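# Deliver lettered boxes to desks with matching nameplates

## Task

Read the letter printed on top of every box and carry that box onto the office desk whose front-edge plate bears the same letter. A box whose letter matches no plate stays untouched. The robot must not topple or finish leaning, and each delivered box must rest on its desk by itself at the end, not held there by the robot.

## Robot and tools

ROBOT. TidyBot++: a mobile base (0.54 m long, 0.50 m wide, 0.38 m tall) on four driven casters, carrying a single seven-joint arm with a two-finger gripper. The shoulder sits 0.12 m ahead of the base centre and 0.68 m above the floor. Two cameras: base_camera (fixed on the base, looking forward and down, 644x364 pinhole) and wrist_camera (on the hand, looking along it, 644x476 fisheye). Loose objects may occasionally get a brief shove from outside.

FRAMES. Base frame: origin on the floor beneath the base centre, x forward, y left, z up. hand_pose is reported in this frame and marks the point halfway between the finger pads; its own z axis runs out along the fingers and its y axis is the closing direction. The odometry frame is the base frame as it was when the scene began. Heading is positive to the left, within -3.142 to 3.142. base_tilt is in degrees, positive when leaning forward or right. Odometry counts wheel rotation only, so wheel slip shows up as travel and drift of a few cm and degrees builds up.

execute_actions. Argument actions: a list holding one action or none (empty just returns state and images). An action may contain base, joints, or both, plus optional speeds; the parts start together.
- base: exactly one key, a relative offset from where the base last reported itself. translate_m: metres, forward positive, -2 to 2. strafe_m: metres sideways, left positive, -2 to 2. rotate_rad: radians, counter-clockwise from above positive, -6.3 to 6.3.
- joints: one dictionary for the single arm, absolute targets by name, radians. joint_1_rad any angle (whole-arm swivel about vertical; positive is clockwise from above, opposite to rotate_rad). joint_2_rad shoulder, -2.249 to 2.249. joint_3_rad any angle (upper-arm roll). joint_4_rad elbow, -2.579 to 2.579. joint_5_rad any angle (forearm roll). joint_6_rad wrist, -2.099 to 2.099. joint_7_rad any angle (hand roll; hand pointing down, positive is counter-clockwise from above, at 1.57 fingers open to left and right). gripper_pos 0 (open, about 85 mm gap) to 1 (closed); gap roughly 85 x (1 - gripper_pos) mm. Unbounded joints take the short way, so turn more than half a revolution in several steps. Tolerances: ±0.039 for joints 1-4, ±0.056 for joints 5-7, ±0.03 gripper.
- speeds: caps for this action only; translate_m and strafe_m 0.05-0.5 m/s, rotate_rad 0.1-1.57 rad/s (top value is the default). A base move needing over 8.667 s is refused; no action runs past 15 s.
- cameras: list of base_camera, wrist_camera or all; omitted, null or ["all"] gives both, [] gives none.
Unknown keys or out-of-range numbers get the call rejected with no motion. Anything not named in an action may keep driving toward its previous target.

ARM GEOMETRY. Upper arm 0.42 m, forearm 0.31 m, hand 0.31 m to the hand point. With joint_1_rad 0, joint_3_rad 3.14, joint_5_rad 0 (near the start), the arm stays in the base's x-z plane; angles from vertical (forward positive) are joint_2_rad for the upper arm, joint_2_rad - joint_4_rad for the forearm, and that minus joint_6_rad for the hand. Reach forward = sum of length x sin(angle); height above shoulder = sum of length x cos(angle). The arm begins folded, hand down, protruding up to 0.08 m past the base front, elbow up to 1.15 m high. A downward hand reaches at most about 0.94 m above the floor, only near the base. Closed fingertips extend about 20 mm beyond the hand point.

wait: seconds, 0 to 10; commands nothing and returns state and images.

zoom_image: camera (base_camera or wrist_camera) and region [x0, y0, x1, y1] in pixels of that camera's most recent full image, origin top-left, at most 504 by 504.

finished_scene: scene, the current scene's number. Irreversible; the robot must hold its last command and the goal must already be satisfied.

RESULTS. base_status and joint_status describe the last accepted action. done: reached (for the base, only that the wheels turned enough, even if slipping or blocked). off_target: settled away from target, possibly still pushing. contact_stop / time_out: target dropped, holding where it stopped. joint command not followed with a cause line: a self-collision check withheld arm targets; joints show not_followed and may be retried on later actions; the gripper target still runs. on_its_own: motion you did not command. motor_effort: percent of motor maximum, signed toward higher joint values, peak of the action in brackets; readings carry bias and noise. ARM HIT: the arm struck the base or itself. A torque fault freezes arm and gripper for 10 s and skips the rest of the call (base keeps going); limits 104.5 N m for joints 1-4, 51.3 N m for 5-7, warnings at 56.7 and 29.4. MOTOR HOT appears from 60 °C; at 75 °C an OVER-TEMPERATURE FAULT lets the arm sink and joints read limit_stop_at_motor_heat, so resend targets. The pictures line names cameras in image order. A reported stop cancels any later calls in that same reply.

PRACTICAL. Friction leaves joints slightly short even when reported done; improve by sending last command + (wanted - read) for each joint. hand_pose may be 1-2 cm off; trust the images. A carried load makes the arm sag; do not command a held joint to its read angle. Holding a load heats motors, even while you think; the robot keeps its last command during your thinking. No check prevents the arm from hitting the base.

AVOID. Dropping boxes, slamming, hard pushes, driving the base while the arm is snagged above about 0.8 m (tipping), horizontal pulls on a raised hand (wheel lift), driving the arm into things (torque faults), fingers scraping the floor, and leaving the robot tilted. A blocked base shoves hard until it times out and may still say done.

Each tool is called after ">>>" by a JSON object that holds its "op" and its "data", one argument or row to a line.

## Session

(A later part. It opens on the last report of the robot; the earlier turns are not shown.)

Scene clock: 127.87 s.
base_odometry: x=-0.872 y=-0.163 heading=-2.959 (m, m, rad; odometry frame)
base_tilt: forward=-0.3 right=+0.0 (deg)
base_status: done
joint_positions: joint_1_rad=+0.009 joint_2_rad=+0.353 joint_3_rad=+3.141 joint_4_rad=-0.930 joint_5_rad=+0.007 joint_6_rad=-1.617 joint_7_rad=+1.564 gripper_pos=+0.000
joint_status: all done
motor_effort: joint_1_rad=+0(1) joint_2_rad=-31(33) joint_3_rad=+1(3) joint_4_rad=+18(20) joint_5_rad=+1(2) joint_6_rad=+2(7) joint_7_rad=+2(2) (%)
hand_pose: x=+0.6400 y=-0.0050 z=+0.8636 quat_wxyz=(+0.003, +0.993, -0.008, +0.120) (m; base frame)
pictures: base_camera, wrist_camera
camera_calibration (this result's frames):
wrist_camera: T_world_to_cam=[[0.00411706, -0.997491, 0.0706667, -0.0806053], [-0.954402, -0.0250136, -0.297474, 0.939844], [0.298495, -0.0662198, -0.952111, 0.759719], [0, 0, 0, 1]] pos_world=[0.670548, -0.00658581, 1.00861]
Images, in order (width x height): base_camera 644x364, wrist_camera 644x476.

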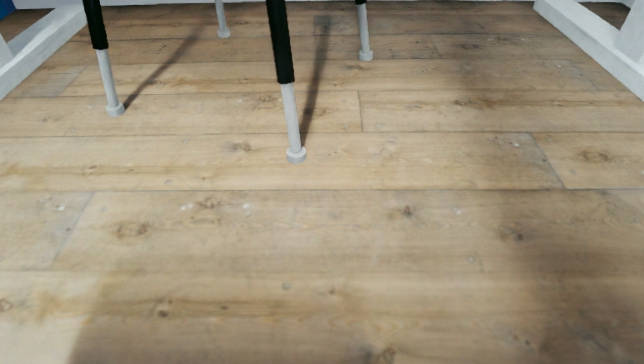

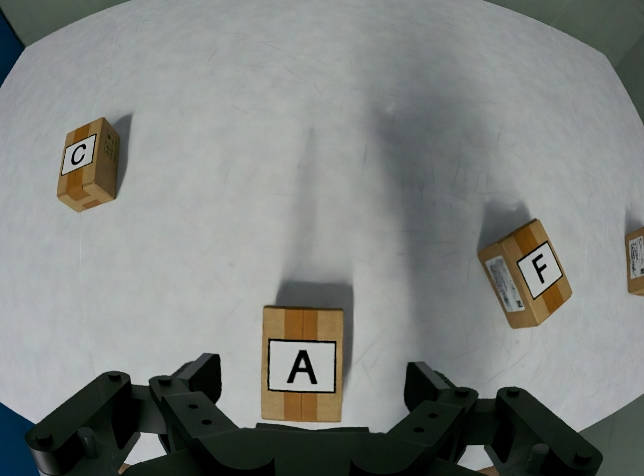

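>>> {"op": "execute_actions", "data": {
  "actions": [
    {"base":{"strafe_m":0.008},"joints":{"joint_2_rad":0.55}}
  ],
  "cameras": []
}}

>>> {"op": "execute_actions", "data": {
  "actions": [
    {"joints":{"gripper_pos":1}}
  ],
  "cameras": []
}}

>>> {"op": "execute_actions", "data": {
  "actions": [
    {"joints":{"joint_2_rad":0.4}}
  ],
  "cameras": []
}}

>>> {"op": "execute_actions", "data": {
  "actions": [
    {"base":{"translate_m":-1.95},"joints":{"joint_2_rad":-0.4,"joint_1_rad":-0.8}}
  ],
  "cameras": []
}}

>>> {"op": "execute_actions", "data": {
  "actions": [
    {"base":{"strafe_m":2}}
  ],
  "cameras": []
}}

>>> {"op": "execute_actions", "data": {
  "actions": [
    {"base":{"translate_m":2},"joints":{"joint_1_rad":0.02,"joint_2_rad":0.38}}
  ]
}}

>>> {"op": "execute_actions", "data": {
  "actions": [
    {"joints":{"joint_2_rad":0.542}}
  ],
  "cameras": ["wrist_camera"]
}}

Scene clock: 135.00 s.
base_odometry: x=-0.871 y=-0.171 heading=-2.959 (m, m, rad; odometry frame)
base_tilt: forward=-0.3 right=+0.0 (deg)
base_status: done
joint_positions: joint_1_rad=+0.011 joint_2_rad=+0.554 joint_3_rad=+3.141 joint_4_rad=-0.930 joint_5_rad=+0.006 joint_6_rad=-1.617 joint_7_rad=+1.564 gripper_pos=+0.000
joint_status: all done
motor_effort: joint_1_rad=-1(2) joint_2_rad=-37(41) joint_3_rad=+1(1) joint_4_rad=+18(19) joint_5_rad=+1(2) joint_6_rad=+0(2) joint_7_rad=+2(2) (%)
hand_pose: x=+0.6659 y=-0.0063 z=+0.7556 quat_wxyz=(+0.003, +1.000, -0.009, +0.020) (m; base frame)
pictures: none
No camera images: the call's "cameras" was empty. Leave "cameras" out to get every camera's image.

Scene clock: 136.10 s.
base_odometry: x=-0.871 y=-0.171 heading=-2.959 (m, m, rad; odometry frame)
base_tilt: forward=-0.3 right=+0.0 (deg)
base_status: not commanded
joint_positions: joint_1_rad=+0.011 joint_2_rad=+0.552 joint_3_rad=+3.141 joint_4_rad=-0.930 joint_5_rad=+0.006 joint_6_rad=-1.617 joint_7_rad=+1.564 gripper_pos=+0.361
joint_status: gripper_pos off_target (ended at +0.361, target +1.000)
motor_effort: joint_1_rad=-1(0) joint_2_rad=-38(39) joint_3_rad=+1(1) joint_4_rad=+18(19) joint_5_rad=+1(1) joint_6_rad=+0(1) joint_7_rad=+2(2) (%)
hand_pose: x=+0.6659 y=-0.0063 z=+0.7568 quat_wxyz=(+0.003, +1.000, -0.009, +0.021) (m; base frame)
pictures: none
No camera images: the call's "cameras" was empty. Leave "cameras" out to get every camera's image.

Scene clock: 137.50 s.
base_odometry: x=-0.871 y=-0.171 heading=-2.959 (m, m, rad; odometry frame)
base_tilt: forward=-0.3 right=-0.1 (deg)
base_status: not commanded
joint_positions: joint_1_rad=+0.011 joint_2_rad=+0.400 joint_3_rad=+3.141 joint_4_rad=-0.930 joint_5_rad=+0.006 joint_6_rad=-1.617 joint_7_rad=+1.564 gripper_pos=+0.361
joint_status: all done
motor_effort: joint_1_rad=+0(1) joint_2_rad=-33(40) joint_3_rad=+1(0) joint_4_rad=+19(19) joint_5_rad=+1(1) joint_6_rad=+2(2) joint_7_rad=+2(2) (%)
hand_pose: x=+0.6482 y=-0.0061 z=+0.8389 quat_wxyz=(+0.003, +0.995, -0.009, +0.097) (m; base frame)
pictures: none
No camera images: the call's "cameras" was empty. Leave "cameras" out to get every camera's image.

Scene clock: 142.77 s.
base_odometry: x=+1.047 y=+0.182 heading=-2.960 (m, m, rad; odometry frame)
base_tilt: forward=-0.3 right=+0.0 (deg)
base_status: done
joint_positions: joint_1_rad=-0.781 joint_2_rad=-0.401 joint_3_rad=+3.140 joint_4_rad=-0.930 joint_5_rad=+0.006 joint_6_rad=-1.617 joint_7_rad=+1.564 gripper_pos=+0.361
joint_status: all done
motor_effort: joint_1_rad=-1(3) joint_2_rad=+1(38) joint_3_rad=+1(4) joint_4_rad=+15(20) joint_5_rad=+0(3) joint_6_rad=+8(7) joint_7_rad=+1(1) (%)
hand_pose: x=+0.3003 y=+0.1800 z=+1.1712 quat_wxyz=(-0.181, +0.814, +0.331, +0.442) (m; base frame)
pictures: none
No camera images: the call's "cameras" was empty. Leave "cameras" out to get every camera's image.

Scene clock: 148.13 s.
base_odometry: x=+1.410 y=-1.785 heading=-2.960 (m, m, rad; odometry frame)
base_tilt: forward=-0.3 right=-0.1 (deg)
base_status: done
joint_positions: joint_1_rad=-0.782 joint_2_rad=-0.397 joint_3_rad=+3.140 joint_4_rad=-0.930 joint_5_rad=+0.006 joint_6_rad=-1.617 joint_7_rad=+1.564 gripper_pos=+0.361
joint_status: not commanded
motor_effort: joint_1_rad=-1(0) joint_2_rad=+1(5) joint_3_rad=+1(1) joint_4_rad=+15(15) joint_5_rad=+1(1) joint_6_rad=+8(8) joint_7_rad=+1(2) (%)
hand_pose: x=+0.3017 y=+0.1815 z=+1.1701 quat_wxyz=(-0.180, +0.815, +0.332, +0.440) (m; base frame)
pictures: none
No camera images: the call's "cameras" was empty. Leave "cameras" out to get every camera's image.

Scene clock: 153.50 s.
base_odometry: x=-0.557 y=-2.148 heading=-2.959 (m, m, rad; odometry frame)
base_tilt: forward=-0.3 right=-0.1 (deg)
base_status: done
joint_positions: joint_1_rad=+0.010 joint_2_rad=+0.388 joint_3_rad=+3.140 joint_4_rad=-0.931 joint_5_rad=+0.006 joint_6_rad=-1.617 joint_7_rad=+1.564 gripper_pos=+0.361
joint_status: all done
motor_effort: joint_1_rad=-1(1) joint_2_rad=-33(35) joint_3_rad=+1(3) joint_4_rad=+19(20) joint_5_rad=+0(3) joint_6_rad=+1(8) joint_7_rad=+1(2) (%)
hand_pose: x=+0.6461 y=-0.0049 z=+0.8450 quat_wxyz=(+0.003, +0.995, -0.008, +0.103) (m; base frame)
pictures: base_camera, wrist_camera
camera_calibration (this result's frames):
wrist_camera: T_world_to_cam=[[0.00702474, -0.997565, 0.0693878, -0.0799746], [-0.964265, -0.0251356, -0.263745, 0.917946], [0.264847, -0.0650555, -0.962094, 0.770397], [0, 0, 0, 1]] pos_world=[0.681668, -0.00658824, 0.988847]
Images, in order (width x height): base_camera 644x364, wrist_camera 644x476.

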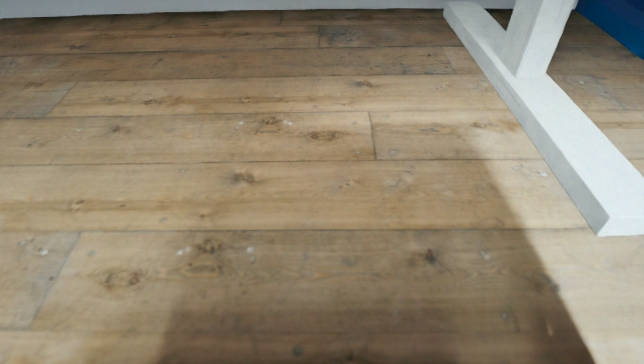

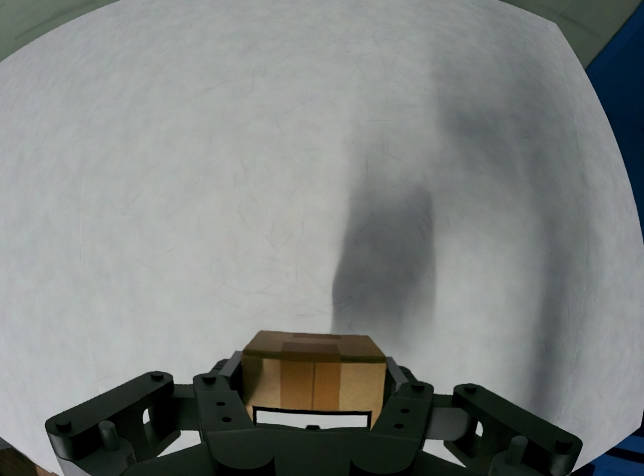

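Scene clock: 154.73 s.
base_odometry: x=-0.557 y=-2.148 heading=-2.959 (m, m, rad; odometry frame)
base_tilt: forward=-0.3 right=+0.0 (deg)
base_status: not commanded
joint_positions: joint_1_rad=+0.010 joint_2_rad=+0.547 joint_3_rad=+3.140 joint_4_rad=-0.930 joint_5_rad=+0.006 joint_6_rad=-1.617 joint_7_rad=+1.564 gripper_pos=+0.361
joint_status: all done
motor_effort: joint_1_rad=-1(0) joint_2_rad=-37(41) joint_3_rad=+0(0) joint_4_rad=+18(19) joint_5_rad=+1(1) joint_6_rad=+0(2) joint_7_rad=+2(2) (%)
hand_pose: x=+0.6659 y=-0.0051 z=+0.7599 quat_wxyz=(+0.003, +1.000, -0.008, +0.024) (m; base frame)
pictures: wrist_camera
camera_calibration (this result's frames):
wrist_camera: T_world_to_cam=[[0.0176871, -0.997667, 0.065939, -0.0788753], [-0.993674, -0.0248549, -0.109521, 0.816988], [0.110905, -0.0635847, -0.991795, 0.808327], [0, 0, 0, 1]] pos_world=[0.723567, -0.00698782, 0.896373]
Images, in order (width x height): wrist_camera 644x476.

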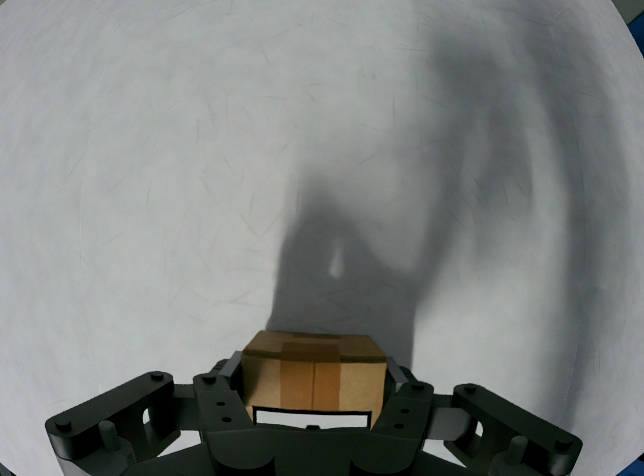

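>>> {"op": "execute_actions", "data": {
  "actions": [
    {"joints":{"gripper_pos":0}}
  ],
  "cameras": []
}}

>>> {"op": "execute_actions", "data": {
  "actions": [
    {"joints":{"joint_2_rad":0.3}}
  ],
  "cameras": []
}}

>>> {"op": "finished_scene", "data": {
  "scene": 1
}}

Scene clock: 158.43 s.
base_odometry: x=-0.557 y=-2.148 heading=-2.959 (m, m, rad; odometry frame)
base_tilt: forward=-0.3 right=-0.1 (deg)
base_status: not commanded
joint_positions: joint_1_rad=+0.010 joint_2_rad=+0.547 joint_3_rad=+3.140 joint_4_rad=-0.930 joint_5_rad=+0.006 joint_6_rad=-1.617 joint_7_rad=+1.564 gripper_pos=+0.000
joint_status: all done
motor_effort: joint_1_rad=-1(1) joint_2_rad=-37(37) joint_3_rad=+1(1) joint_4_rad=+18(18) joint_5_rad=+1(1) joint_6_rad=+0(0) joint_7_rad=+2(1) (%)
hand_pose: x=+0.6659 y=-0.0051 z=+0.7599 quat_wxyz=(+0.003, +1.000, -0.008, +0.024) (m; base frame)
pictures: none
No camera images: the call's "cameras" was empty. Leave "cameras" out to get every camera's image.

Scene clock: 160.00 s.
base_odometry: x=-0.557 y=-2.148 heading=-2.959 (m, m, rad; odometry frame)
base_tilt: forward=-0.3 right=+0.0 (deg)
base_status: not commanded
joint_positions: joint_1_rad=+0.010 joint_2_rad=+0.296 joint_3_rad=+3.140 joint_4_rad=-0.930 joint_5_rad=+0.006 joint_6_rad=-1.617 joint_7_rad=+1.564 gripper_pos=+0.000
joint_status: all done
motor_effort: joint_1_rad=+0(1) joint_2_rad=-28(39) joint_3_rad=+0(1) joint_4_rad=+18(19) joint_5_rad=+1(1) joint_6_rad=+2(2) joint_7_rad=+2(2) (%)
hand_pose: x=+0.6293 y=-0.0047 z=+0.8933 quat_wxyz=(+0.003, +0.989, -0.008, +0.149) (m; base frame)
pictures: none
No camera images: the call's "cameras" was empty. Leave "cameras" out to get every camera's image.

The scene is finished: the task was done.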